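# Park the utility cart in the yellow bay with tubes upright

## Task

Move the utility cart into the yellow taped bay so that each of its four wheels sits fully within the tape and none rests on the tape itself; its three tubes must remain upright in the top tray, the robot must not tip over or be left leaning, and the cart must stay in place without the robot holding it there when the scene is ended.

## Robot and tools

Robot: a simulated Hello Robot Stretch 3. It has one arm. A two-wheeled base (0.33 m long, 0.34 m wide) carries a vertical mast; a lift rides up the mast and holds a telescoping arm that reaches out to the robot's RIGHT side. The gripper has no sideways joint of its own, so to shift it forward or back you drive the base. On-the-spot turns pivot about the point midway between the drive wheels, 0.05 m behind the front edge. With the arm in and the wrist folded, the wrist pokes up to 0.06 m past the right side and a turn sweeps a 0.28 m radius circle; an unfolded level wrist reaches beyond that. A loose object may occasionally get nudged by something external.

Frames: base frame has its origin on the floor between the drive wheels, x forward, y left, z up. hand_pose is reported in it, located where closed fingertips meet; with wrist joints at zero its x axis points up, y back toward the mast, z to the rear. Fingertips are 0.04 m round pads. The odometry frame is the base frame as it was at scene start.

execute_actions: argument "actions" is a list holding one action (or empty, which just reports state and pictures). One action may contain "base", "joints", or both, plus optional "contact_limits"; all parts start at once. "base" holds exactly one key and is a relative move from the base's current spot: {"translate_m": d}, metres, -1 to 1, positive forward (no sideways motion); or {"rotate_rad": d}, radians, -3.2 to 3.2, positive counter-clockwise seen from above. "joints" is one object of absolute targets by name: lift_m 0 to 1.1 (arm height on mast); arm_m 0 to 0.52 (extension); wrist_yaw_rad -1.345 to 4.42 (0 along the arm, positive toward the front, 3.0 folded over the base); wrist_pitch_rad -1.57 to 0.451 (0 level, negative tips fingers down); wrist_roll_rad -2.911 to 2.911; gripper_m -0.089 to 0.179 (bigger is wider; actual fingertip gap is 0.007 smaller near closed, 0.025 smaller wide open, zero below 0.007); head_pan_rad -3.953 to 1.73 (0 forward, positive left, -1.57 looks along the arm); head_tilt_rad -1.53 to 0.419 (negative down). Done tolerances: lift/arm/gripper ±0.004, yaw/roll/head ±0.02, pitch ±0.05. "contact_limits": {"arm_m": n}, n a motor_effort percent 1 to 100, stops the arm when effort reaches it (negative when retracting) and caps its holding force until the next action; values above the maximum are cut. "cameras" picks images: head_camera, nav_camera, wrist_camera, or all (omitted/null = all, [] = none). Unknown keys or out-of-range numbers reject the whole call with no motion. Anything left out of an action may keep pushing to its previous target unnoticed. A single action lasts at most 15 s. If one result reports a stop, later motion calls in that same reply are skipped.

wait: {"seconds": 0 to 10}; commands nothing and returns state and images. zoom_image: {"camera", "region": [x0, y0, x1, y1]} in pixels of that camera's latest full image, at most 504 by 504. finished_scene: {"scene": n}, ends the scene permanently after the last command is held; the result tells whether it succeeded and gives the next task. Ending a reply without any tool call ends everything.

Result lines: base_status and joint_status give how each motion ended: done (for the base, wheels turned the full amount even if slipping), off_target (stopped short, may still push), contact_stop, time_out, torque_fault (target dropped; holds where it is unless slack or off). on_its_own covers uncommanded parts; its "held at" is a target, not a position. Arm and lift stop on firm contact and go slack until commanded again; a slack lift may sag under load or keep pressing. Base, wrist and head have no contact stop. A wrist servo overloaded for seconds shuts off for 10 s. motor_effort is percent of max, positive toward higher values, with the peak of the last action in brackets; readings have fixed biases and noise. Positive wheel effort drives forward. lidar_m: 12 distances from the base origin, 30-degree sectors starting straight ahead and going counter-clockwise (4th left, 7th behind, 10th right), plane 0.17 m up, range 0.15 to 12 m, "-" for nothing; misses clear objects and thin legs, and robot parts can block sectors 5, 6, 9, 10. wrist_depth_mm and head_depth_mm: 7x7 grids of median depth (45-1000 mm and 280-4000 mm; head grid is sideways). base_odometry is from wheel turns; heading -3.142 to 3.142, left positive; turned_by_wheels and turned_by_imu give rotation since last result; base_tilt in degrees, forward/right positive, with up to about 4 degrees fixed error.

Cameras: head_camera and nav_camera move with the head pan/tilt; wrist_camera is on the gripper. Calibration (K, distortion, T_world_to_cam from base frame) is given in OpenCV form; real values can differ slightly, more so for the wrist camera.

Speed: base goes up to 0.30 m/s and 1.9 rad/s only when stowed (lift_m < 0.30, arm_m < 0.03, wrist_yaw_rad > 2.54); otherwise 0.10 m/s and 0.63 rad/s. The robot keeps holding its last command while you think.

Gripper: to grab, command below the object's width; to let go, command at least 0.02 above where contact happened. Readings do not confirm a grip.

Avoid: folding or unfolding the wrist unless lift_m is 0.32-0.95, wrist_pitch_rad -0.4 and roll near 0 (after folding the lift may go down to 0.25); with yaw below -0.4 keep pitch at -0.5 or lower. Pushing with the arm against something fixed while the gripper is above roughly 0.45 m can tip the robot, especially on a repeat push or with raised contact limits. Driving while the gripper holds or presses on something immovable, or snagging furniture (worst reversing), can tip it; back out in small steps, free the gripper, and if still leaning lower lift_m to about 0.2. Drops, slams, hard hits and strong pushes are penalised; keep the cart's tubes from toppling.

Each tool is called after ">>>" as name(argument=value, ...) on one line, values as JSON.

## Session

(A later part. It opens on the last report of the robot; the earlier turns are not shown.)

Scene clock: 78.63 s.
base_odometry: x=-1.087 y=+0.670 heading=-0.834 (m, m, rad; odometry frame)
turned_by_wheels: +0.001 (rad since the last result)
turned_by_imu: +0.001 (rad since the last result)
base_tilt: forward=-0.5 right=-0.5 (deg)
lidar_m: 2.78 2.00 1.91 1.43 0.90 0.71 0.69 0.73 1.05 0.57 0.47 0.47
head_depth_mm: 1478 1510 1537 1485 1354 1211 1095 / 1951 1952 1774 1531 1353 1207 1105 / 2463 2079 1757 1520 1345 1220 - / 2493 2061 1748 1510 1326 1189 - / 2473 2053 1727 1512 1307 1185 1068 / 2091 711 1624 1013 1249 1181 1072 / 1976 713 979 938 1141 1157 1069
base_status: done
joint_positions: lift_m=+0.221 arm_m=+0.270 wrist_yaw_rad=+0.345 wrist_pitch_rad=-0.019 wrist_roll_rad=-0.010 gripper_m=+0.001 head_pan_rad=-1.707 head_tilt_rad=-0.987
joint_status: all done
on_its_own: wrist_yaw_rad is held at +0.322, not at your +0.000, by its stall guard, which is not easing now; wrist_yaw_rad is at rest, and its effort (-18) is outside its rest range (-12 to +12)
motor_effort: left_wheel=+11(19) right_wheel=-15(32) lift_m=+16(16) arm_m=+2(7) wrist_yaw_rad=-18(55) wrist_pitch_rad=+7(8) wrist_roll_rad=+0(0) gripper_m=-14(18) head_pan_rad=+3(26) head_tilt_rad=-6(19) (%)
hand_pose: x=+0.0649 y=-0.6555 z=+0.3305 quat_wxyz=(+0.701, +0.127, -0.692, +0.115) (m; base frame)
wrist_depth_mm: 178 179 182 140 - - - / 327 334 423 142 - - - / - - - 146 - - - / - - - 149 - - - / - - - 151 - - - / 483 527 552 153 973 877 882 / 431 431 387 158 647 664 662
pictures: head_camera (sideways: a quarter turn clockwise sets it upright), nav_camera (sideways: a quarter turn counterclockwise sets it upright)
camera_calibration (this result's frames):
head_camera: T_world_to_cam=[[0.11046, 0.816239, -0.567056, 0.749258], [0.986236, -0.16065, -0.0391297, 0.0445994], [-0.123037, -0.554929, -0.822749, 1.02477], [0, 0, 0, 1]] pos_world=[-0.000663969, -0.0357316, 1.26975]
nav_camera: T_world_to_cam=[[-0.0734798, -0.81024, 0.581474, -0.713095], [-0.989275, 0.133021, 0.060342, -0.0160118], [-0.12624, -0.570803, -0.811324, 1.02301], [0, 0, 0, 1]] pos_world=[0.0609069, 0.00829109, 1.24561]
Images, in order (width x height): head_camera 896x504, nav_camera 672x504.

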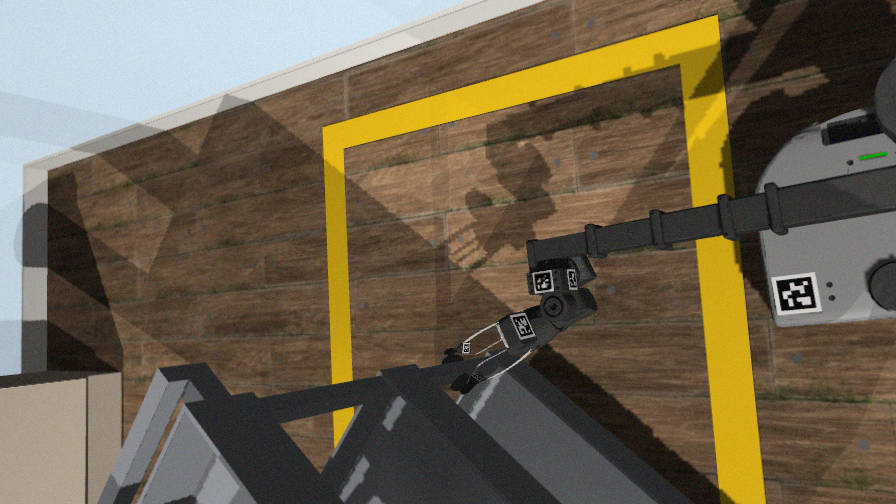

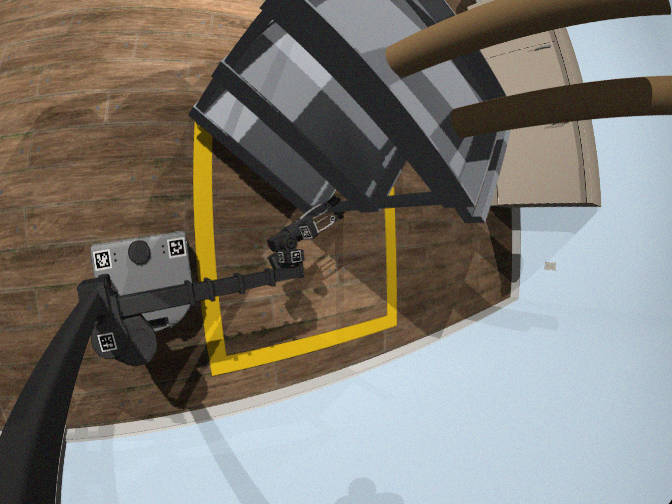

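>>> execute_actions(actions=[{"base":{"translate_m":-0.32},"joints":{"head_pan_rad":-1.2,"head_tilt_rad":-1.1}}], cameras=["head_camera","nav_camera"])

Scene clock: 86.70 s.
base_odometry: x=-1.303 y=+0.906 heading=-0.834 (m, m, rad; odometry frame)
turned_by_wheels: +0.000 (rad since the last result)
turned_by_imu: +0.000 (rad since the last result)
base_tilt: forward=-0.5 right=-0.5 (deg)
lidar_m: 3.12 2.26 1.53 1.11 0.49 0.38 0.37 0.39 0.56 0.59 0.48 0.48
head_depth_mm: 2145 1849 1629 1446 1307 1157 995 / 2066 1793 1622 1436 1281 1185 1088 / 714 694 1050 1424 1281 1207 - / 750 667 1003 1276 1281 1201 - / 731 643 996 1210 1274 1166 1086 / 778 674 962 930 1239 1161 1068 / 592 642 935 898 1168 1156 1064
base_status: done
joint_positions: lift_m=+0.221 arm_m=+0.270 wrist_yaw_rad=+0.498 wrist_pitch_rad=-0.018 wrist_roll_rad=-0.010 gripper_m=+0.000 head_pan_rad=-1.207 head_tilt_rad=-1.086
joint_status: all done
on_its_own: wrist_yaw_rad is held at +0.494, not at your +0.000, by its stall guard, which is not easing now
motor_effort: left_wheel=+5(18) right_wheel=-4(31) lift_m=+16(16) arm_m=+2(2) wrist_yaw_rad=-3(42) wrist_pitch_rad=+7(7) wrist_roll_rad=+0(0) gripper_m=-10(17) head_pan_rad=+2(26) head_tilt_rad=-6(15) (%)
hand_pose: x=+0.1008 y=-0.6395 z=+0.3306 quat_wxyz=(+0.690, +0.180, -0.680, +0.169) (m; base frame)
wrist_depth_mm: 178 178 182 148 - - - / 329 333 349 152 - - - / - - - 156 - - - / - - - 159 - - - / - - - 160 - - - / 506 544 576 163 973 905 902 / 433 432 407 169 647 671 666
pictures: head_camera (sideways: a quarter turn clockwise sets it upright), nav_camera (sideways: a quarter turn counterclockwise sets it upright)
camera_calibration (this result's frames):
head_camera: T_world_to_cam=[[-0.312989, 0.817827, -0.482904, 0.642216], [0.941063, 0.335683, -0.0414402, 0.0478778], [0.128212, -0.467414, -0.874692, 1.09076], [0, 0, 0, 1]] pos_world=[0.0161028, -0.0314595, 1.26619]
nav_camera: T_world_to_cam=[[0.34309, -0.796211, 0.498334, -0.607328], [-0.929784, -0.363216, 0.0598037, -0.0156661], [0.133387, -0.483861, -0.86492, 1.0911], [0, 0, 0, 1]] pos_world=[0.0482641, 0.0386876, 1.2473]
Images, in order (width x height): head_camera 896x504, nav_camera 672x504.

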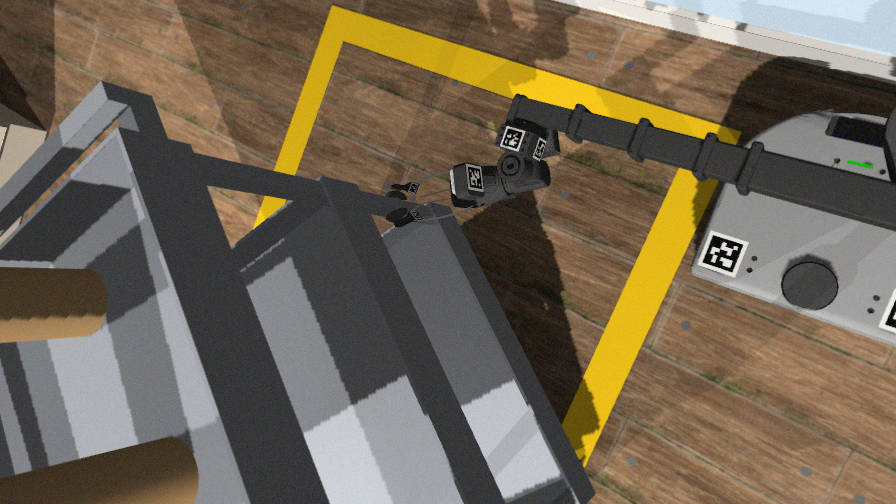

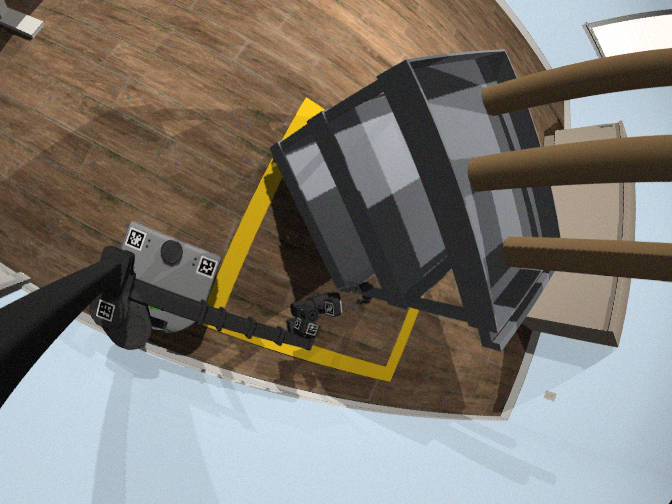

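>>> execute_actions(actions=[{"joints":{"wrist_yaw_rad":-0.2,"arm_m":0.3,"head_pan_rad":-1.0}}], cameras=["head_camera","nav_camera"])

Scene clock: 93.03 s.
base_odometry: x=-1.303 y=+0.906 heading=-0.834 (m, m, rad; odometry frame)
turned_by_wheels: +0.000 (rad since the last result)
turned_by_imu: -0.001 (rad since the last result)
base_tilt: forward=-0.6 right=-0.5 (deg)
lidar_m: 3.08 2.26 1.53 1.11 0.50 0.38 0.37 0.39 0.57 0.32 0.28 0.53
head_depth_mm: 497 684 637 1167 1287 1190 1045 / 553 620 611 904 1262 1176 1088 / 780 690 606 825 1242 1195 - / 756 685 602 602 1081 1198 - / 564 655 610 922 1247 1164 1099 / 707 676 959 1368 1272 1162 1071 / 2029 1700 1562 1399 1265 1153 1061
base_status: not commanded
joint_positions: lift_m=+0.221 arm_m=+0.300 wrist_yaw_rad=-0.196 wrist_pitch_rad=-0.018 wrist_roll_rad=-0.010 gripper_m=+0.000 head_pan_rad=-1.007 head_tilt_rad=-1.087
joint_status: all done
motor_effort: left_wheel=+2(24) right_wheel=-2(35) lift_m=+16(16) arm_m=+3(8) wrist_yaw_rad=-4(81) wrist_pitch_rad=+7(7) wrist_roll_rad=+0(0) gripper_m=-3(21) head_pan_rad=+3(16) head_tilt_rad=-6(6) (%)
hand_pose: x=-0.0714 y=-0.6954 z=+0.3306 quat_wxyz=(+0.707, -0.062, -0.701, -0.076) (m; base frame)
wrist_depth_mm: 179 181 184 185 850 561 395 / 334 - - 261 954 563 401 / - - - - 975 560 401 / - - - - 974 564 408 / - - - - 942 574 409 / 987 952 937 - 807 578 411 / 385 359 339 312 646 571 413
pictures: head_camera (sideways: a quarter turn clockwise sets it upright), nav_camera (sideways: a quarter turn counterclockwise sets it upright)
camera_calibration (this result's frames):
head_camera: T_world_to_cam=[[-0.469409, 0.739522, -0.482455, 0.642585], [0.855569, 0.516027, -0.0414512, 0.0484136], [0.218306, -0.432231, -0.874939, 1.09053], [0, 0, 0, 1]] pos_world=[0.0221456, -0.0288286, 1.26617]
nav_camera: T_world_to_cam=[[0.494618, -0.712362, 0.49789, -0.607674], [-0.839037, -0.540778, 0.0597994, -0.016214], [0.226649, -0.447326, -0.865176, 1.09086], [0, 0, 0, 1]] pos_world=[0.0397195, 0.0463191, 1.24731]
Images, in order (width x height): head_camera 896x504, nav_camera 672x504.

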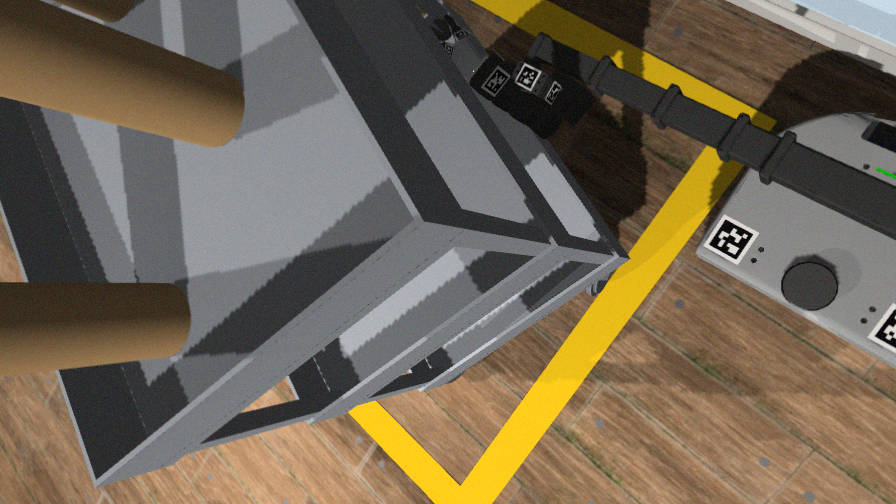

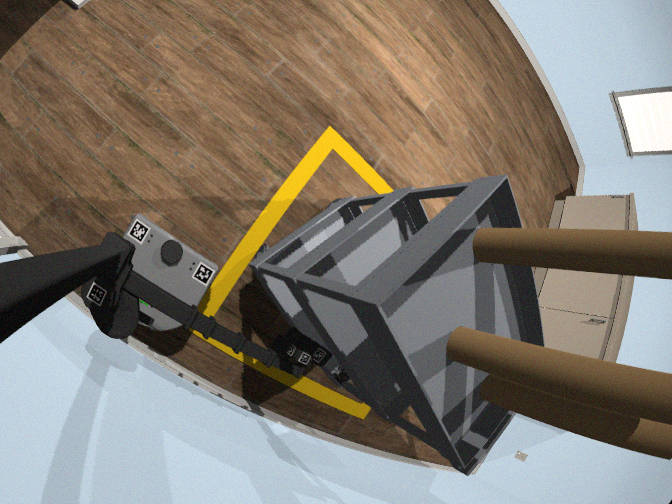

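>>> execute_actions(actions=[{"joints":{"gripper_m":0.1,"head_pan_rad":-1.6,"head_tilt_rad":-1.2}}])

Scene clock: 97.83 s.
base_odometry: x=-1.303 y=+0.906 heading=-0.834 (m, m, rad; odometry frame)
turned_by_wheels: +0.000 (rad since the last result)
turned_by_imu: -0.001 (rad since the last result)
base_tilt: forward=-0.4 right=-0.4 (deg)
lidar_m: 3.09 2.26 1.53 1.12 0.50 0.38 0.37 0.39 0.57 0.32 0.28 0.52
head_depth_mm: 1073 1046 1019 995 973 951 927 / 1597 1529 1420 1343 1237 1176 - / 1758 1604 1486 1366 1260 - - / 671 993 1243 1336 1255 - - / 674 597 912 1144 1232 1153 1072 / 657 603 527 753 1196 1154 1077 / 535 598 545 839 1223 1141 1072
base_status: not commanded
joint_positions: lift_m=+0.221 arm_m=+0.300 wrist_yaw_rad=-0.196 wrist_pitch_rad=-0.018 wrist_roll_rad=-0.010 gripper_m=+0.100 head_pan_rad=-1.593 head_tilt_rad=-1.185
joint_status: all done
motor_effort: left_wheel=+2(2) right_wheel=-2(1) lift_m=+16(16) arm_m=+3(3) wrist_yaw_rad=-3(3) wrist_pitch_rad=+7(7) wrist_roll_rad=+0(0) gripper_m=+0(88) head_pan_rad=-3(26) head_tilt_rad=-6(16) (%)
hand_pose: x=-0.0714 y=-0.6954 z=+0.3306 quat_wxyz=(+0.707, -0.062, -0.701, -0.076) (m; base frame)
wrist_depth_mm: 179 181 183 185 843 548 399 / 331 - - 259 940 565 401 / - - - - 962 570 404 / - - - - 984 575 403 / - - - - - 553 411 / 951 958 899 812 846 522 408 / 385 356 334 313 684 602 396
pictures: head_camera (sideways: a quarter turn clockwise sets it upright), nav_camera (sideways: a quarter turn counterclockwise sets it upright), wrist_camera
camera_calibration (this result's frames):
head_camera: T_world_to_cam=[[0.0188588, 0.918773, -0.394336, 0.52483], [0.998295, -0.0390924, -0.0433395, 0.049996], [-0.0552347, -0.392847, -0.917944, 1.14807], [0, 0, 0, 1]] pos_world=[0.00360485, -0.02923, 1.26299]
nav_camera: T_world_to_cam=[[0.0171307, -0.911643, 0.410625, -0.491094], [-0.998247, 0.00767499, 0.0586849, -0.0137844], [-0.0566513, -0.41091, -0.909914, 1.15072], [0, 0, 0, 1]] pos_world=[0.0598424, 0.025246, 1.24952]
wrist_camera: T_world_to_cam=[[-0.981545, 0.187658, -0.0367945, 0.0801412], [0.0645251, 0.14388, -0.987489, 0.470179], [-0.180016, -0.971639, -0.153333, -0.478], [0, 0, 0, 1]] pos_world=[-0.0377239, -0.547132, 0.393952]
Images, in order (width x height): head_camera 896x504, nav_camera 672x504, wrist_camera 644x364.

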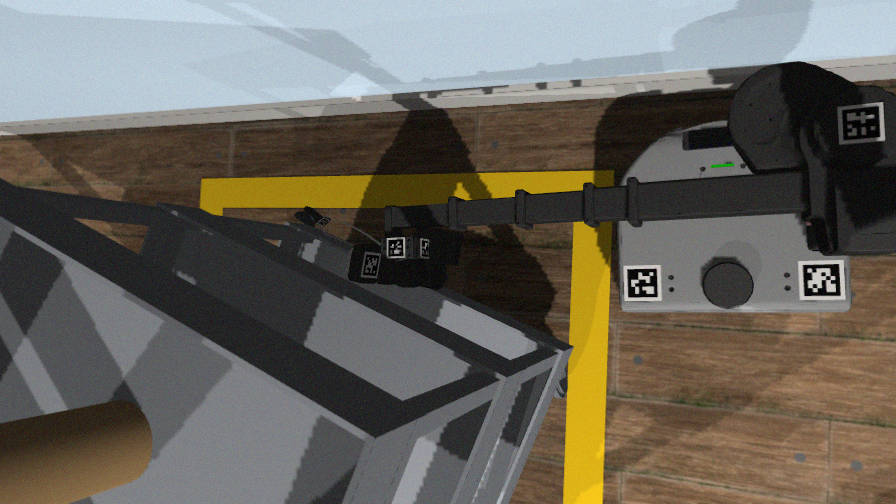

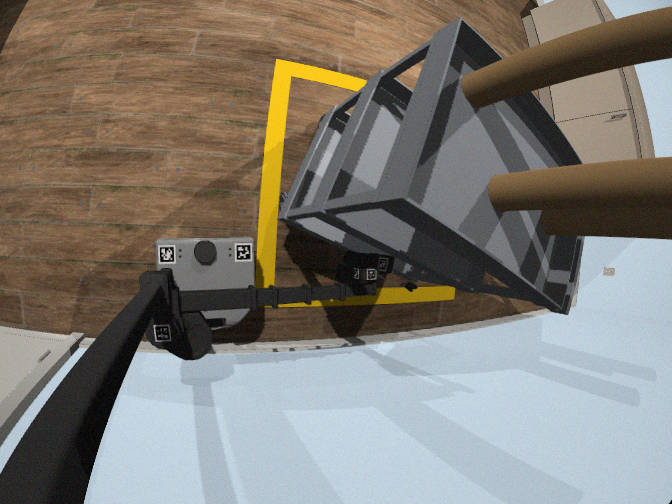

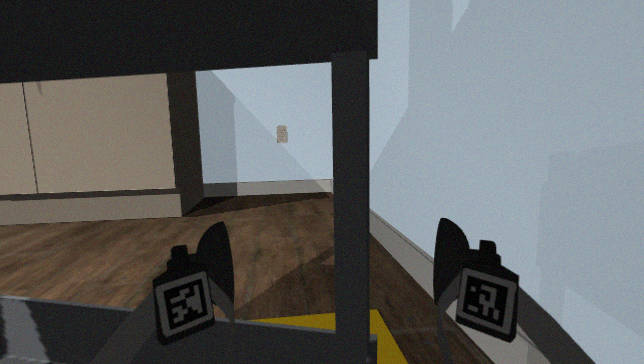

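>>> execute_actions(actions=[{"joints":{"arm_m":0.41}}])

Scene clock: 110.93 s.
base_odometry: x=-1.303 y=+0.906 heading=-0.834 (m, m, rad; odometry frame)
turned_by_wheels: +0.000 (rad since the last result)
turned_by_imu: -0.001 (rad since the last result)
base_tilt: forward=-0.4 right=-0.4 (deg)
lidar_m: 3.12 2.25 1.53 1.11 0.49 0.38 0.37 0.39 0.57 0.32 0.28 0.52
head_depth_mm: 1079 1046 1016 999 970 950 926 / 1590 1532 1422 1334 1236 1177 - / 1759 1620 1485 1366 1267 - - / 672 995 968 1343 1260 - - / 672 596 914 1139 1229 1155 1072 / 659 603 527 754 1199 1153 1075 / 537 597 544 840 1222 1144 1071
base_status: not commanded
joint_positions: lift_m=+0.221 arm_m=+0.409 wrist_yaw_rad=-0.203 wrist_pitch_rad=-0.018 wrist_roll_rad=-0.010 gripper_m=+0.100 head_pan_rad=-1.593 head_tilt_rad=-1.185
joint_status: all done
motor_effort: left_wheel=+2(2) right_wheel=+0(1) lift_m=+16(16) arm_m=+5(7) wrist_yaw_rad=+3(4) wrist_pitch_rad=+7(7) wrist_roll_rad=+0(0) gripper_m=-2(1) head_pan_rad=-3(3) head_tilt_rad=-6(7) (%)
hand_pose: x=-0.0731 y=-0.8049 z=+0.3306 quat_wxyz=(+0.706, -0.065, -0.700, -0.079) (m; base frame)
wrist_depth_mm: 181 182 184 - 142 559 402 / - - - - 144 570 408 / - - - - 147 570 409 / - - - - 150 568 414 / - - - - 153 551 411 / 946 937 966 937 157 - 419 / 706 666 687 680 161 604 402
pictures: head_camera (sideways: a quarter turn clockwise sets it upright), nav_camera (sideways: a quarter turn counterclockwise sets it upright), wrist_camera
camera_calibration (this result's frames):
head_camera: T_world_to_cam=[[0.018931, 0.918805, -0.394258, 0.524728], [0.998292, -0.0391663, -0.043341, 0.0499979], [-0.0552635, -0.392764, -0.917977, 1.14811], [0, 0, 0, 1]] pos_world=[0.00360265, -0.0292265, 1.26299]
nav_camera: T_world_to_cam=[[0.017059, -0.91168, 0.410547, -0.490992], [-0.998247, 0.00774757, 0.0586837, -0.0137828], [-0.0566815, -0.410828, -0.909949, 1.15077], [0, 0, 0, 1]] pos_world=[0.0598444, 0.0252463, 1.24952]
wrist_camera: T_world_to_cam=[[-0.980238, 0.194369, -0.0367942, 0.104504], [0.0655078, 0.143435, -0.987489, 0.485758], [-0.18666, -0.970385, -0.153333, -0.584179], [0, 0, 0, 1]] pos_world=[-0.0384252, -0.656866, 0.393952]
Images, in order (width x height): head_camera 896x504, nav_camera 672x504, wrist_camera 644x364.

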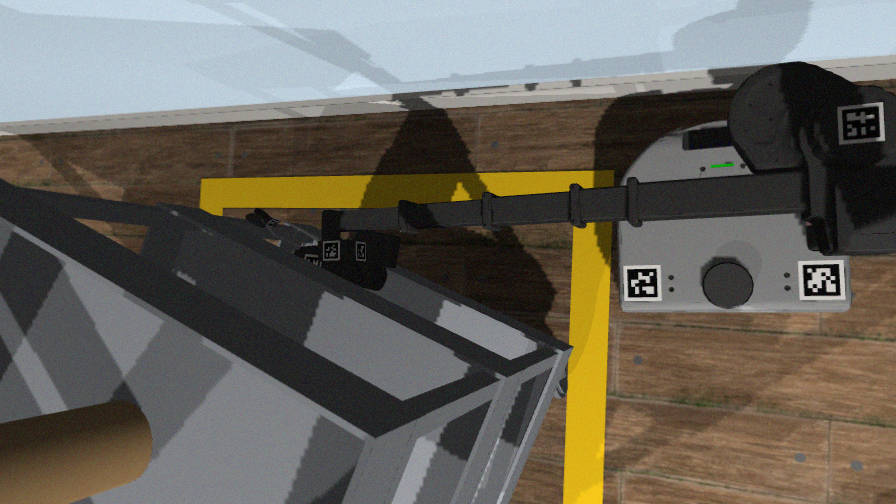

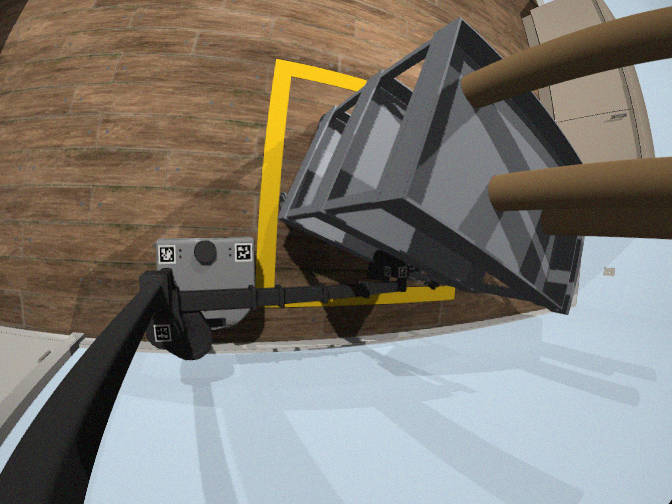

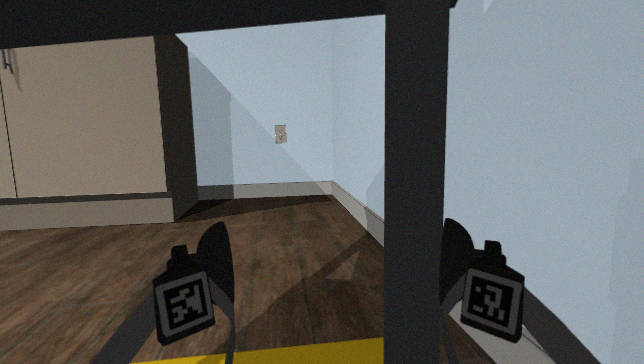

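>>> execute_actions(actions=[{"joints":{"gripper_m":0.0}}], cameras=[])

>>> execute_actions(actions=[{"base":{"translate_m":0.04},"joints":{"arm_m":0.5,"head_pan_rad":-1.3,"head_tilt_rad":-1.15}}])

Scene clock: 114.80 s.
base_odometry: x=-1.303 y=+0.906 heading=-0.834 (m, m, rad; odometry frame)
turned_by_wheels: +0.000 (rad since the last result)
turned_by_imu: -0.001 (rad since the last result)
base_tilt: forward=-0.5 right=-0.2 (deg)
lidar_m: 3.09 2.26 1.53 1.11 0.50 0.38 0.37 0.39 0.56 0.33 0.28 0.50
head_depth_mm: 1072 1048 1017 993 971 951 928 / 1581 1530 1416 1336 1237 1180 - / 1809 1629 1479 1366 1270 - - / 683 997 1244 1338 1254 - - / 673 598 919 1161 1232 1156 1070 / 666 603 528 768 1203 1154 1073 / 546 598 545 837 1223 1149 1069
base_status: not commanded
joint_positions: lift_m=+0.221 arm_m=+0.410 wrist_yaw_rad=-0.249 wrist_pitch_rad=-0.018 wrist_roll_rad=-0.010 gripper_m=+0.000 head_pan_rad=-1.593 head_tilt_rad=-1.185
joint_status: all done
on_its_own: wrist_yaw_rad is held at -0.246, not at your -0.200, by its stall guard, which is not easing now
motor_effort: left_wheel=-2(16) right_wheel=+5(26) lift_m=+16(16) arm_m=+2(5) wrist_yaw_rad=+1(38) wrist_pitch_rad=+7(7) wrist_roll_rad=+0(0) gripper_m=-10(98) head_pan_rad=-2(2) head_tilt_rad=-7(6) (%)
hand_pose: x=-0.0844 y=-0.8025 z=+0.3306 quat_wxyz=(+0.704, -0.080, -0.699, -0.095) (m; base frame)
wrist_depth_mm: - 182 - 143 810 522 379 / - - - 146 840 525 383 / - - - 149 820 523 386 / - - - 153 862 543 386 / - - - 156 796 544 390 / 933 970 946 158 - 547 392 / 726 686 654 164 659 511 399
pictures: none
No camera images: the call's "cameras" was empty. Leave "cameras" out to get every camera's image.

Scene clock: 116.70 s.
base_odometry: x=-1.276 y=+0.877 heading=-0.834 (m, m, rad; odometry frame)
turned_by_wheels: +0.000 (rad since the last result)
turned_by_imu: +0.000 (rad since the last result)
base_tilt: forward=-0.6 right=-0.3 (deg)
lidar_m: 3.05 2.22 1.51 1.24 0.55 0.42 0.41 0.44 0.62 0.32 0.34 0.56
head_depth_mm: 774 1716 1541 1405 1269 1130 1005 / 727 675 1523 1397 1273 1187 1117 / 699 641 592 1334 1283 - - / 603 635 559 859 1232 - - / 709 631 575 891 1245 1163 1080 / 702 625 902 1175 1249 1155 1070 / 562 613 912 1307 1240 1144 1068
base_status: done
joint_positions: lift_m=+0.221 arm_m=+0.499 wrist_yaw_rad=-0.249 wrist_pitch_rad=-0.018 wrist_roll_rad=-0.010 gripper_m=+0.000 head_pan_rad=-1.307 head_tilt_rad=-1.149
joint_status: all done
on_its_own: wrist_yaw_rad is held at -0.246, not at your -0.200, by its stall guard, which is not easing now
motor_effort: left_wheel=+3(15) right_wheel=-3(19) lift_m=+16(16) arm_m=+6(10) wrist_yaw_rad=+2(30) wrist_pitch_rad=+7(7) wrist_roll_rad=+0(0) gripper_m=-11(14) head_pan_rad=+3(19) head_tilt_rad=+0(4) (%)
hand_pose: x=-0.0844 y=-0.8922 z=+0.3307 quat_wxyz=(+0.704, -0.081, -0.699, -0.095) (m; base frame)
wrist_depth_mm: - - - 142 927 583 431 / - - - 144 949 600 435 / - - - 147 974 597 433 / - - - 150 992 620 437 / - - - 154 891 604 442 / 931 949 949 156 801 614 448 / 708 708 659 160 636 566 445
pictures: head_camera (sideways: a quarter turn clockwise sets it upright), nav_camera (sideways: a quarter turn counterclockwise sets it upright), wrist_camera
camera_calibration (this result's frames):
head_camera: T_world_to_cam=[[-0.237137, 0.872752, -0.426696, 0.568539], [0.969219, 0.24247, -0.0427037, 0.0493475], [0.066191, -0.423688, -0.903386, 1.12842], [0, 0, 0, 1]] pos_world=[0.0123019, -0.0300617, 1.2641]
nav_camera: T_world_to_cam=[[0.269507, -0.855213, 0.442693, -0.534403], [-0.960462, -0.272054, 0.0591539, -0.0146281], [0.0698473, -0.441132, -0.89472, 1.13021], [0, 0, 0, 1]] pos_world=[0.0510333, 0.0375644, 1.24866]
wrist_camera: T_world_to_cam=[[-0.970411, 0.238641, -0.0367922, 0.1507], [0.0719175, 0.140197, -0.987508, 0.496703], [-0.230502, -0.960934, -0.153211, -0.666258], [0, 0, 0, 1]] pos_world=[-0.0430546, -0.74583, 0.393965]
Images, in order (width x height): head_camera 896x504, nav_camera 672x504, wrist_camera 644x364.

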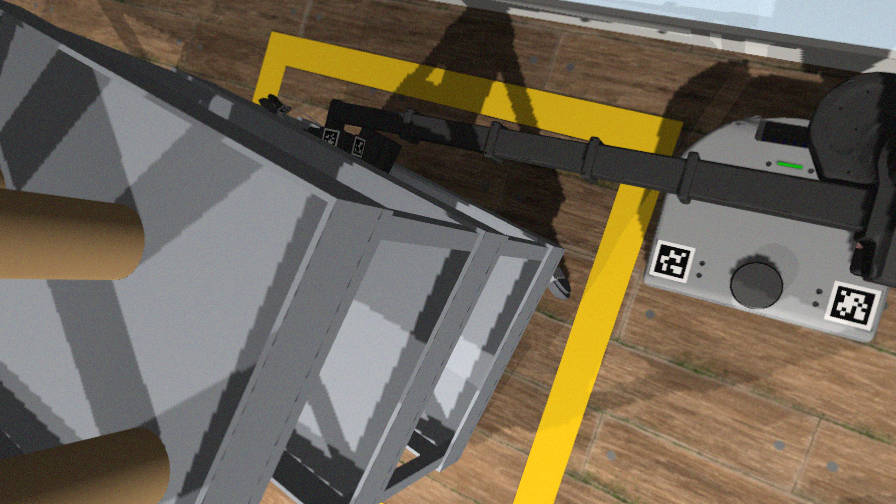

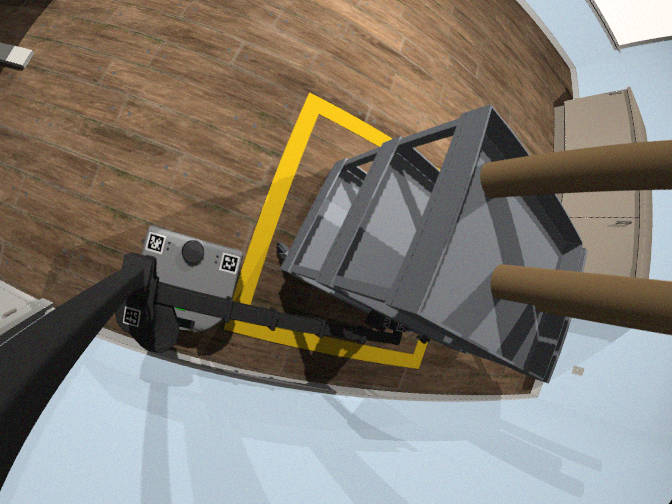

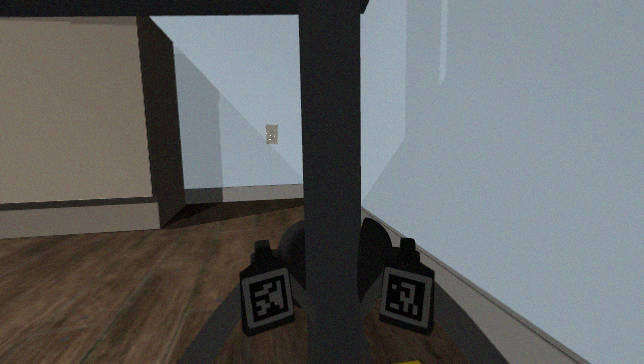

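>>> execute_actions(actions=[{"joints":{"gripper_m":0.07}}], cameras=[])

>>> execute_actions(actions=[{"joints":{"arm_m":0.2,"head_pan_rad":-1.9,"head_tilt_rad":-1.0}}], cameras=["head_camera","wrist_camera"])

>>> execute_actions(actions=[{"joints":{"wrist_pitch_rad":-0.5,"wrist_yaw_rad":-0.45,"arm_m":0.25}}], cameras=["wrist_camera"])

Scene clock: 121.17 s.
base_odometry: x=-1.276 y=+0.877 heading=-0.834 (m, m, rad; odometry frame)
turned_by_wheels: +0.000 (rad since the last result)
turned_by_imu: -0.001 (rad since the last result)
base_tilt: forward=-0.4 right=-0.4 (deg)
lidar_m: 3.05 2.23 1.51 1.24 0.55 0.42 0.41 0.44 0.62 0.32 0.34 0.57
head_depth_mm: 772 1712 1550 1400 1267 1134 999 / 726 675 1499 1400 1280 1191 1122 / 699 639 591 1332 1285 - - / 604 635 558 857 1236 - - / 707 630 575 886 1239 1163 1076 / 702 625 902 1179 1247 1153 1071 / 560 613 912 1308 1244 1148 1067
base_status: not commanded
joint_positions: lift_m=+0.221 arm_m=+0.500 wrist_yaw_rad=-0.249 wrist_pitch_rad=-0.018 wrist_roll_rad=-0.010 gripper_m=+0.070 head_pan_rad=-1.307 head_tilt_rad=-1.149
joint_status: all done
on_its_own: wrist_yaw_rad is held at -0.246, not at your -0.200, by its stall guard, which is not easing now
motor_effort: left_wheel=+2(3) right_wheel=-3(3) lift_m=+16(16) arm_m=+4(6) wrist_yaw_rad=+2(1) wrist_pitch_rad=+7(7) wrist_roll_rad=+0(0) gripper_m=+0(86) head_pan_rad=+2(3) head_tilt_rad=+0(0) (%)
hand_pose: x=-0.0844 y=-0.8924 z=+0.3307 quat_wxyz=(+0.704, -0.081, -0.699, -0.095) (m; base frame)
wrist_depth_mm: - - - 141 911 586 430 / - - - 144 940 599 434 / - - - 147 969 588 432 / - - - 150 973 609 440 / - - - 153 - 610 440 / 964 952 - 156 882 583 441 / 705 702 657 160 676 618 449
pictures: none
No camera images: the call's "cameras" was empty. Leave "cameras" out to get every camera's image.

Scene clock: 124.60 s.
base_odometry: x=-1.276 y=+0.877 heading=-0.834 (m, m, rad; odometry frame)
turned_by_wheels: +0.000 (rad since the last result)
turned_by_imu: +0.000 (rad since the last result)
base_tilt: forward=-0.5 right=-0.5 (deg)
lidar_m: 3.07 2.22 1.51 1.24 0.55 0.42 0.41 0.44 0.63 0.32 0.34 0.57
head_depth_mm: 633 675 726 784 855 937 1002 / 761 823 900 992 1104 1164 1121 / 951 1056 1185 1349 1311 1208 - / 1285 1479 1622 1496 1346 1199 - / 1942 1968 1711 1487 1369 1188 1061 / 2338 1901 1075 924 807 1133 1070 / 821 751 628 533 825 1125 1067
base_status: not commanded
joint_positions: lift_m=+0.221 arm_m=+0.200 wrist_yaw_rad=-0.248 wrist_pitch_rad=-0.018 wrist_roll_rad=-0.010 gripper_m=+0.070 head_pan_rad=-1.893 head_tilt_rad=-1.001
joint_status: all done
on_its_own: wrist_yaw_rad is held at -0.246, not at your -0.200, by its stall guard, which is not easing now
motor_effort: left_wheel=+3(2) right_wheel=-2(3) lift_m=+16(16) arm_m=-5(5) wrist_yaw_rad=+0(2) wrist_pitch_rad=+7(7) wrist_roll_rad=+0(0) gripper_m=+0(1) head_pan_rad=-3(27) head_tilt_rad=+1(12) (%)
hand_pose: x=-0.0843 y=-0.5933 z=+0.3307 quat_wxyz=(+0.704, -0.081, -0.699, -0.095) (m; base frame)
wrist_depth_mm: 177 180 199 - 880 562 409 / 325 333 342 - 894 568 417 / - - - - 917 566 415 / - - - - 920 573 417 / - - - - - 581 418 / 484 488 - 916 901 544 423 / 438 436 405 676 675 612 427
pictures: head_camera (sideways: a quarter turn clockwise sets it upright), wrist_camera
camera_calibration (this result's frames):
head_camera: T_world_to_cam=[[0.261896, 0.789121, -0.555606, 0.733417], [0.939716, -0.339671, -0.0394763, 0.0453337], [-0.219875, -0.511773, -0.830508, 1.03545], [0, 0, 0, 1]] pos_world=[-0.0070105, -0.0334403, 1.26923]
wrist_camera: T_world_to_cam=[[-0.970464, 0.238422, -0.0367917, 0.0792958], [0.0718341, 0.14, -0.987542, 0.454742], [-0.230301, -0.961018, -0.152992, -0.379149], [0, 0, 0, 1]] pos_world=[-0.0430307, -0.446938, 0.393988]
Images, in order (width x height): head_camera 896x504, wrist_camera 644x364.

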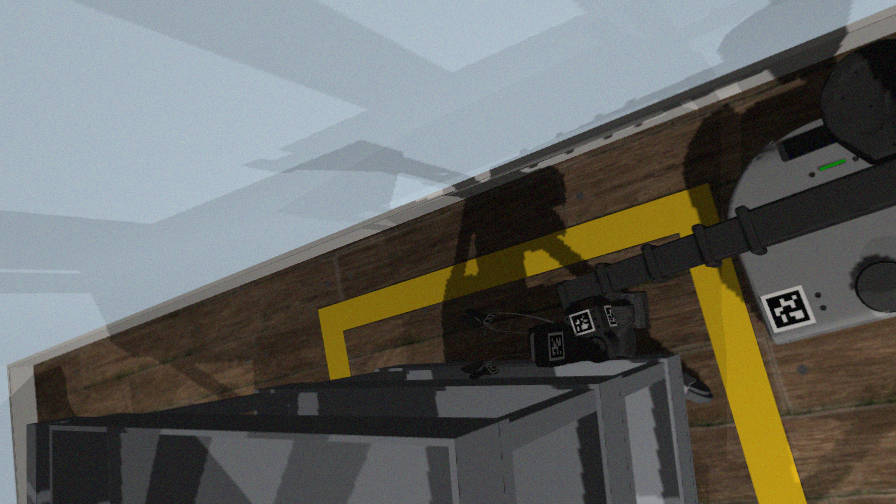

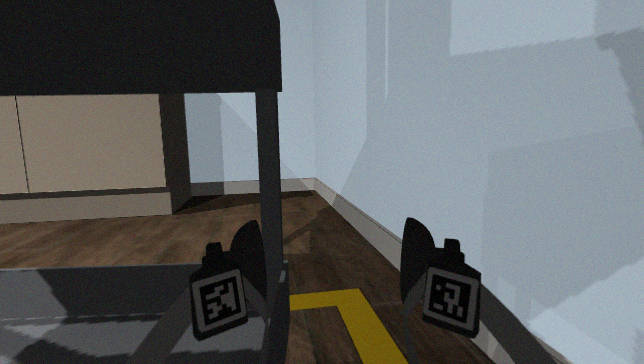

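Scene clock: 126.07 s.
base_odometry: x=-1.276 y=+0.877 heading=-0.834 (m, m, rad; odometry frame)
turned_by_wheels: +0.000 (rad since the last result)
turned_by_imu: +0.000 (rad since the last result)
base_tilt: forward=-0.5 right=-0.4 (deg)
lidar_m: 3.05 2.22 1.51 1.24 0.55 0.42 0.41 0.43 0.63 0.32 0.34 0.57
head_depth_mm: 632 675 727 785 853 935 1001 / 759 827 897 990 1104 1169 1125 / 955 1054 1187 1351 1314 1211 - / 1285 1470 1624 1502 1343 1211 - / 1946 1957 1719 1486 1277 1180 1065 / 2336 1902 1069 933 787 1129 1072 / 821 751 627 533 827 1124 1064
base_status: not commanded
joint_positions: lift_m=+0.221 arm_m=+0.250 wrist_yaw_rad=-0.446 wrist_pitch_rad=-0.511 wrist_roll_rad=-0.010 gripper_m=+0.070 head_pan_rad=-1.893 head_tilt_rad=-1.001
joint_status: all done
motor_effort: left_wheel=+3(3) right_wheel=-3(2) lift_m=+16(16) arm_m=+4(1) wrist_yaw_rad=-3(5) wrist_pitch_rad=+4(6) wrist_roll_rad=+0(0) gripper_m=+0(0) head_pan_rad=-2(3) head_tilt_rad=+1(1) (%)
hand_pose: x=-0.1129 y=-0.5854 z=+0.2130 quat_wxyz=(+0.631, +0.025, -0.703, -0.326) (m; base frame)
wrist_depth_mm: - - - 979 583 425 336 / - 392 - 905 627 444 344 / 393 408 724 756 631 463 355 / 341 337 576 590 591 466 368 / 282 271 406 495 494 463 372 / 237 226 - 413 407 409 385 / 207 204 353 362 359 356 357
pictures: wrist_camera
camera_calibration (this result's frames):
wrist_camera: T_world_to_cam=[[-0.896516, 0.441556, -0.0358814, 0.172409], [0.292092, 0.528265, -0.797257, 0.551121], [-0.333078, -0.725234, -0.602573, -0.173963], [0, 0, 0, 1]] pos_world=[-0.0643543, -0.49343, 0.340746]
Images, in order (width x height): wrist_camera 644x364.

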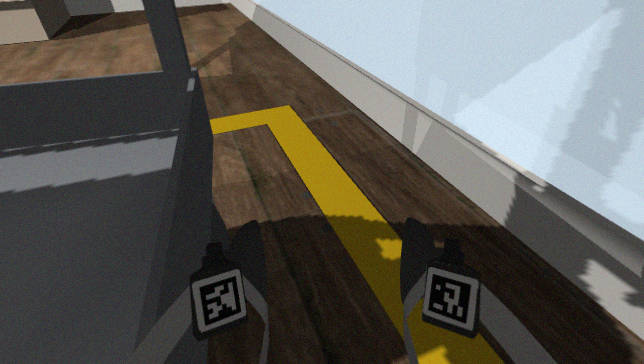

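>>> execute_actions(actions=[{"joints":{"arm_m":0.0,"wrist_yaw_rad":-0.3}}], cameras=[])

>>> execute_actions(actions=[{"joints":{"lift_m":0.45,"wrist_pitch_rad":-1.5,"gripper_m":0.0}}], cameras=["nav_camera"])

>>> execute_actions(actions=[{"base":{"translate_m":1.0},"joints":{"head_pan_rad":-2.5,"head_tilt_rad":-0.9}}], cameras=["nav_camera","head_camera"])

Scene clock: 133.40 s.
base_odometry: x=-1.276 y=+0.877 heading=-0.834 (m, m, rad; odometry frame)
turned_by_wheels: +0.000 (rad since the last result)
turned_by_imu: -0.001 (rad since the last result)
base_tilt: forward=-0.5 right=-0.3 (deg)
lidar_m: 3.05 2.21 1.51 1.24 0.55 0.42 0.41 0.44 0.63 0.32 0.34 0.56
head_depth_mm: 631 672 725 781 853 935 1003 / 760 823 901 992 1105 1166 1122 / 952 1058 1186 1357 1316 1207 - / 1280 1481 1624 1496 1329 1225 - / 1962 1957 1700 1492 1322 1185 1061 / 2332 1904 1070 932 804 1128 1072 / 821 751 627 533 825 1122 1066
base_status: not commanded
joint_positions: lift_m=+0.221 arm_m=+0.000 wrist_yaw_rad=-0.303 wrist_pitch_rad=-0.512 wrist_roll_rad=-0.010 gripper_m=+0.070 head_pan_rad=-1.893 head_tilt_rad=-1.001
joint_status: all done
motor_effort: left_wheel=+1(2) right_wheel=-1(4) lift_m=+16(16) arm_m=-4(13) wrist_yaw_rad=+2(13) wrist_pitch_rad=+5(5) wrist_roll_rad=+0(0) gripper_m=+0(4) head_pan_rad=-3(3) head_tilt_rad=+1(1) (%)
hand_pose: x=-0.0846 y=-0.3473 z=+0.2128 quat_wxyz=(+0.653, +0.076, -0.700, -0.280) (m; base frame)
wrist_depth_mm: - 617 - - 732 497 369 / 597 592 627 - 773 509 379 / 434 427 470 743 706 522 388 / 345 328 543 590 587 521 393 / 282 218 478 491 504 483 391 / 240 180 - 419 411 411 390 / 134 162 357 364 362 360 360
pictures: none
No camera images: the call's "cameras" was empty. Leave "cameras" out to get every camera's image.

Scene clock: 136.33 s.
base_odometry: x=-1.276 y=+0.877 heading=-0.834 (m, m, rad; odometry frame)
turned_by_wheels: +0.000 (rad since the last result)
turned_by_imu: +0.000 (rad since the last result)
base_tilt: forward=-0.4 right=-0.5 (deg)
lidar_m: 3.06 2.22 1.51 1.24 0.55 0.42 0.41 0.43 0.63 0.32 0.34 0.56
head_depth_mm: 631 675 724 781 851 937 994 / 759 825 900 991 1107 1167 1119 / 953 1050 1187 1347 1313 1218 - / 1277 1476 1622 1494 1328 - - / 1956 1952 1710 1485 1314 1198 1060 / 2327 1912 1072 933 804 1126 1070 / 822 752 626 534 825 1126 1065
base_status: not commanded
joint_positions: lift_m=+0.449 arm_m=+0.000 wrist_yaw_rad=-0.300 wrist_pitch_rad=-1.496 wrist_roll_rad=-0.012 gripper_m=+0.000 head_pan_rad=-1.893 head_tilt_rad=-1.001
joint_status: all done
motor_effort: left_wheel=+3(2) right_wheel=-2(1) lift_m=+52(56) arm_m=-5(5) wrist_yaw_rad=+0(2) wrist_pitch_rad=-1(49) wrist_roll_rad=+1(1) gripper_m=-3(86) head_pan_rad=-2(3) head_tilt_rad=+1(1) (%)
hand_pose: x=-0.0202 y=-0.1407 z=+0.3307 quat_wxyz=(+0.444, +0.401, -0.581, -0.551) (m; base frame)
wrist_depth_mm: 340 279 356 485 484 492 446 / 328 357 485 496 492 487 461 / 506 498 502 498 489 494 478 / 506 508 499 493 - - 501 / 497 511 509 - - - 495 / 512 506 501 - - - 501 / 507 510 510 - - - 513
pictures: nav_camera (sideways: a quarter turn counterclockwise sets it upright)
camera_calibration (this result's frames):
nav_camera: T_world_to_cam=[[-0.224493, -0.790117, 0.570366, -0.697704], [-0.947886, 0.31285, 0.060303, -0.0162124], [-0.226086, -0.527105, -0.819174, 1.03383], [0, 0, 0, 1]] pos_world=[0.0617368, -0.0012599, 1.24581]
Images, in order (width x height): nav_camera 672x504.

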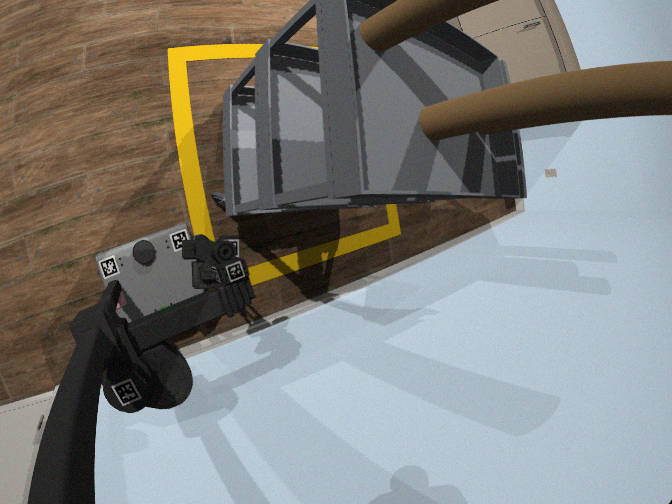

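Scene clock: 147.40 s.
base_odometry: x=-0.604 y=+0.136 heading=-0.834 (m, m, rad; odometry frame)
turned_by_wheels: +0.000 (rad since the last result)
turned_by_imu: -0.003 (rad since the last result)
base_tilt: forward=-0.5 right=-0.4 (deg)
lidar_m: 2.06 2.43 1.52 1.50 1.45 1.44 1.41 0.68 0.80 2.31 2.46 2.41
head_depth_mm: 1274 1427 1629 1633 1418 1242 - / 1326 986 1681 1623 1408 1256 - / 1099 944 1233 1478 1400 1227 - / 889 813 1151 1259 1362 1223 - / 732 790 1170 1317 1359 1237 - / 1035 922 1263 1511 1369 1214 - / 1057 1256 1779 1580 1366 1207 1072
base_status: done
joint_positions: lift_m=+0.449 arm_m=+0.000 wrist_yaw_rad=-0.300 wrist_pitch_rad=-1.496 wrist_roll_rad=-0.012 gripper_m=+0.000 head_pan_rad=-2.493 head_tilt_rad=-0.902
joint_status: all done
motor_effort: left_wheel=+3(9) right_wheel=-2(3) lift_m=+51(51) arm_m=-5(4) wrist_yaw_rad=+0(1) wrist_pitch_rad=-1(1) wrist_roll_rad=+1(1) gripper_m=-2(2) head_pan_rad=-3(27) head_tilt_rad=+1(12) (%)
hand_pose: x=-0.0202 y=-0.1406 z=+0.3307 quat_wxyz=(+0.444, +0.401, -0.581, -0.551) (m; base frame)
wrist_depth_mm: 493 493 488 496 497 485 491 / 496 498 496 491 492 484 487 / 498 506 492 502 497 494 494 / 510 499 503 495 - - 495 / 505 500 500 - - - 493 / 509 512 505 - - - 502 / 514 510 515 - - - 508
pictures: head_camera (sideways: a quarter turn clockwise sets it upright), nav_camera (sideways: a quarter turn counterclockwise sets it upright)
camera_calibration (this result's frames):
head_camera: T_world_to_cam=[[0.614714, 0.467735, -0.635099, 0.834832], [0.580747, -0.81325, -0.0368324, 0.0440863], [-0.533722, -0.346191, -0.771552, 0.960715], [0, 0, 0, 1]] pos_world=[-0.0260312, -0.0220367, 1.27307]
nav_camera: T_world_to_cam=[[-0.583389, -0.488942, 0.648531, -0.797354], [-0.600923, 0.797026, 0.0603326, -0.0183751], [-0.546396, -0.35452, -0.758793, 0.957275], [0, 0, 0, 1]] pos_world=[0.0468405, -0.0358417, 1.24459]
Images, in order (width x height): head_camera 896x504, nav_camera 672x504.

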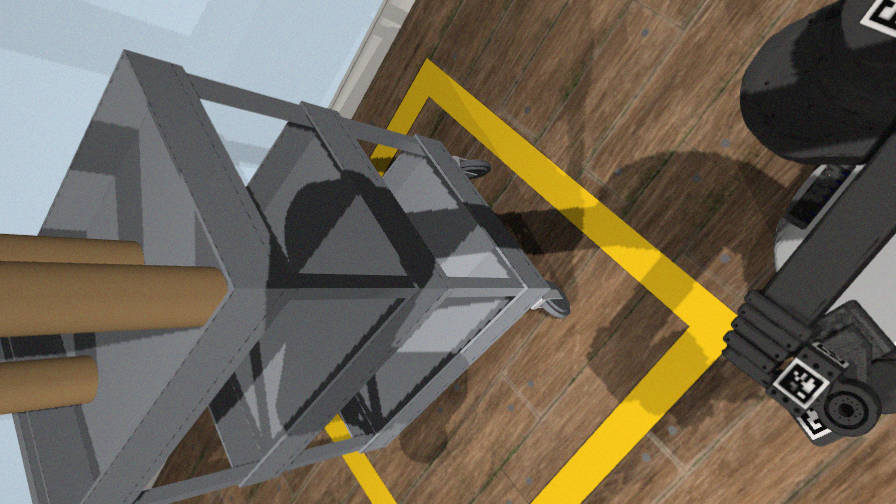

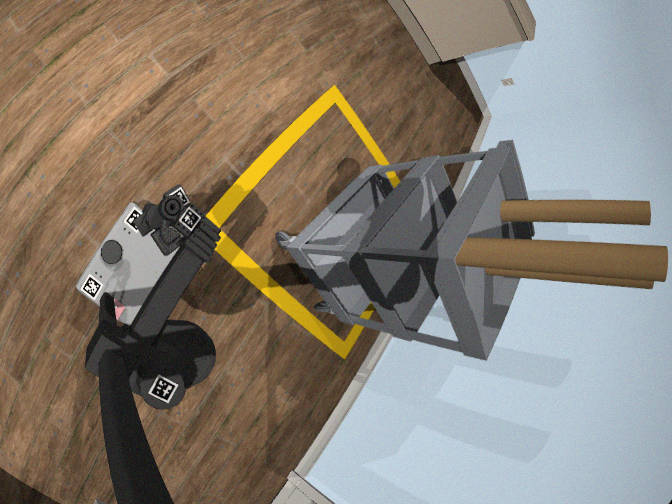

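>>> finished_scene(scene=1)

The scene is finished: the task was done.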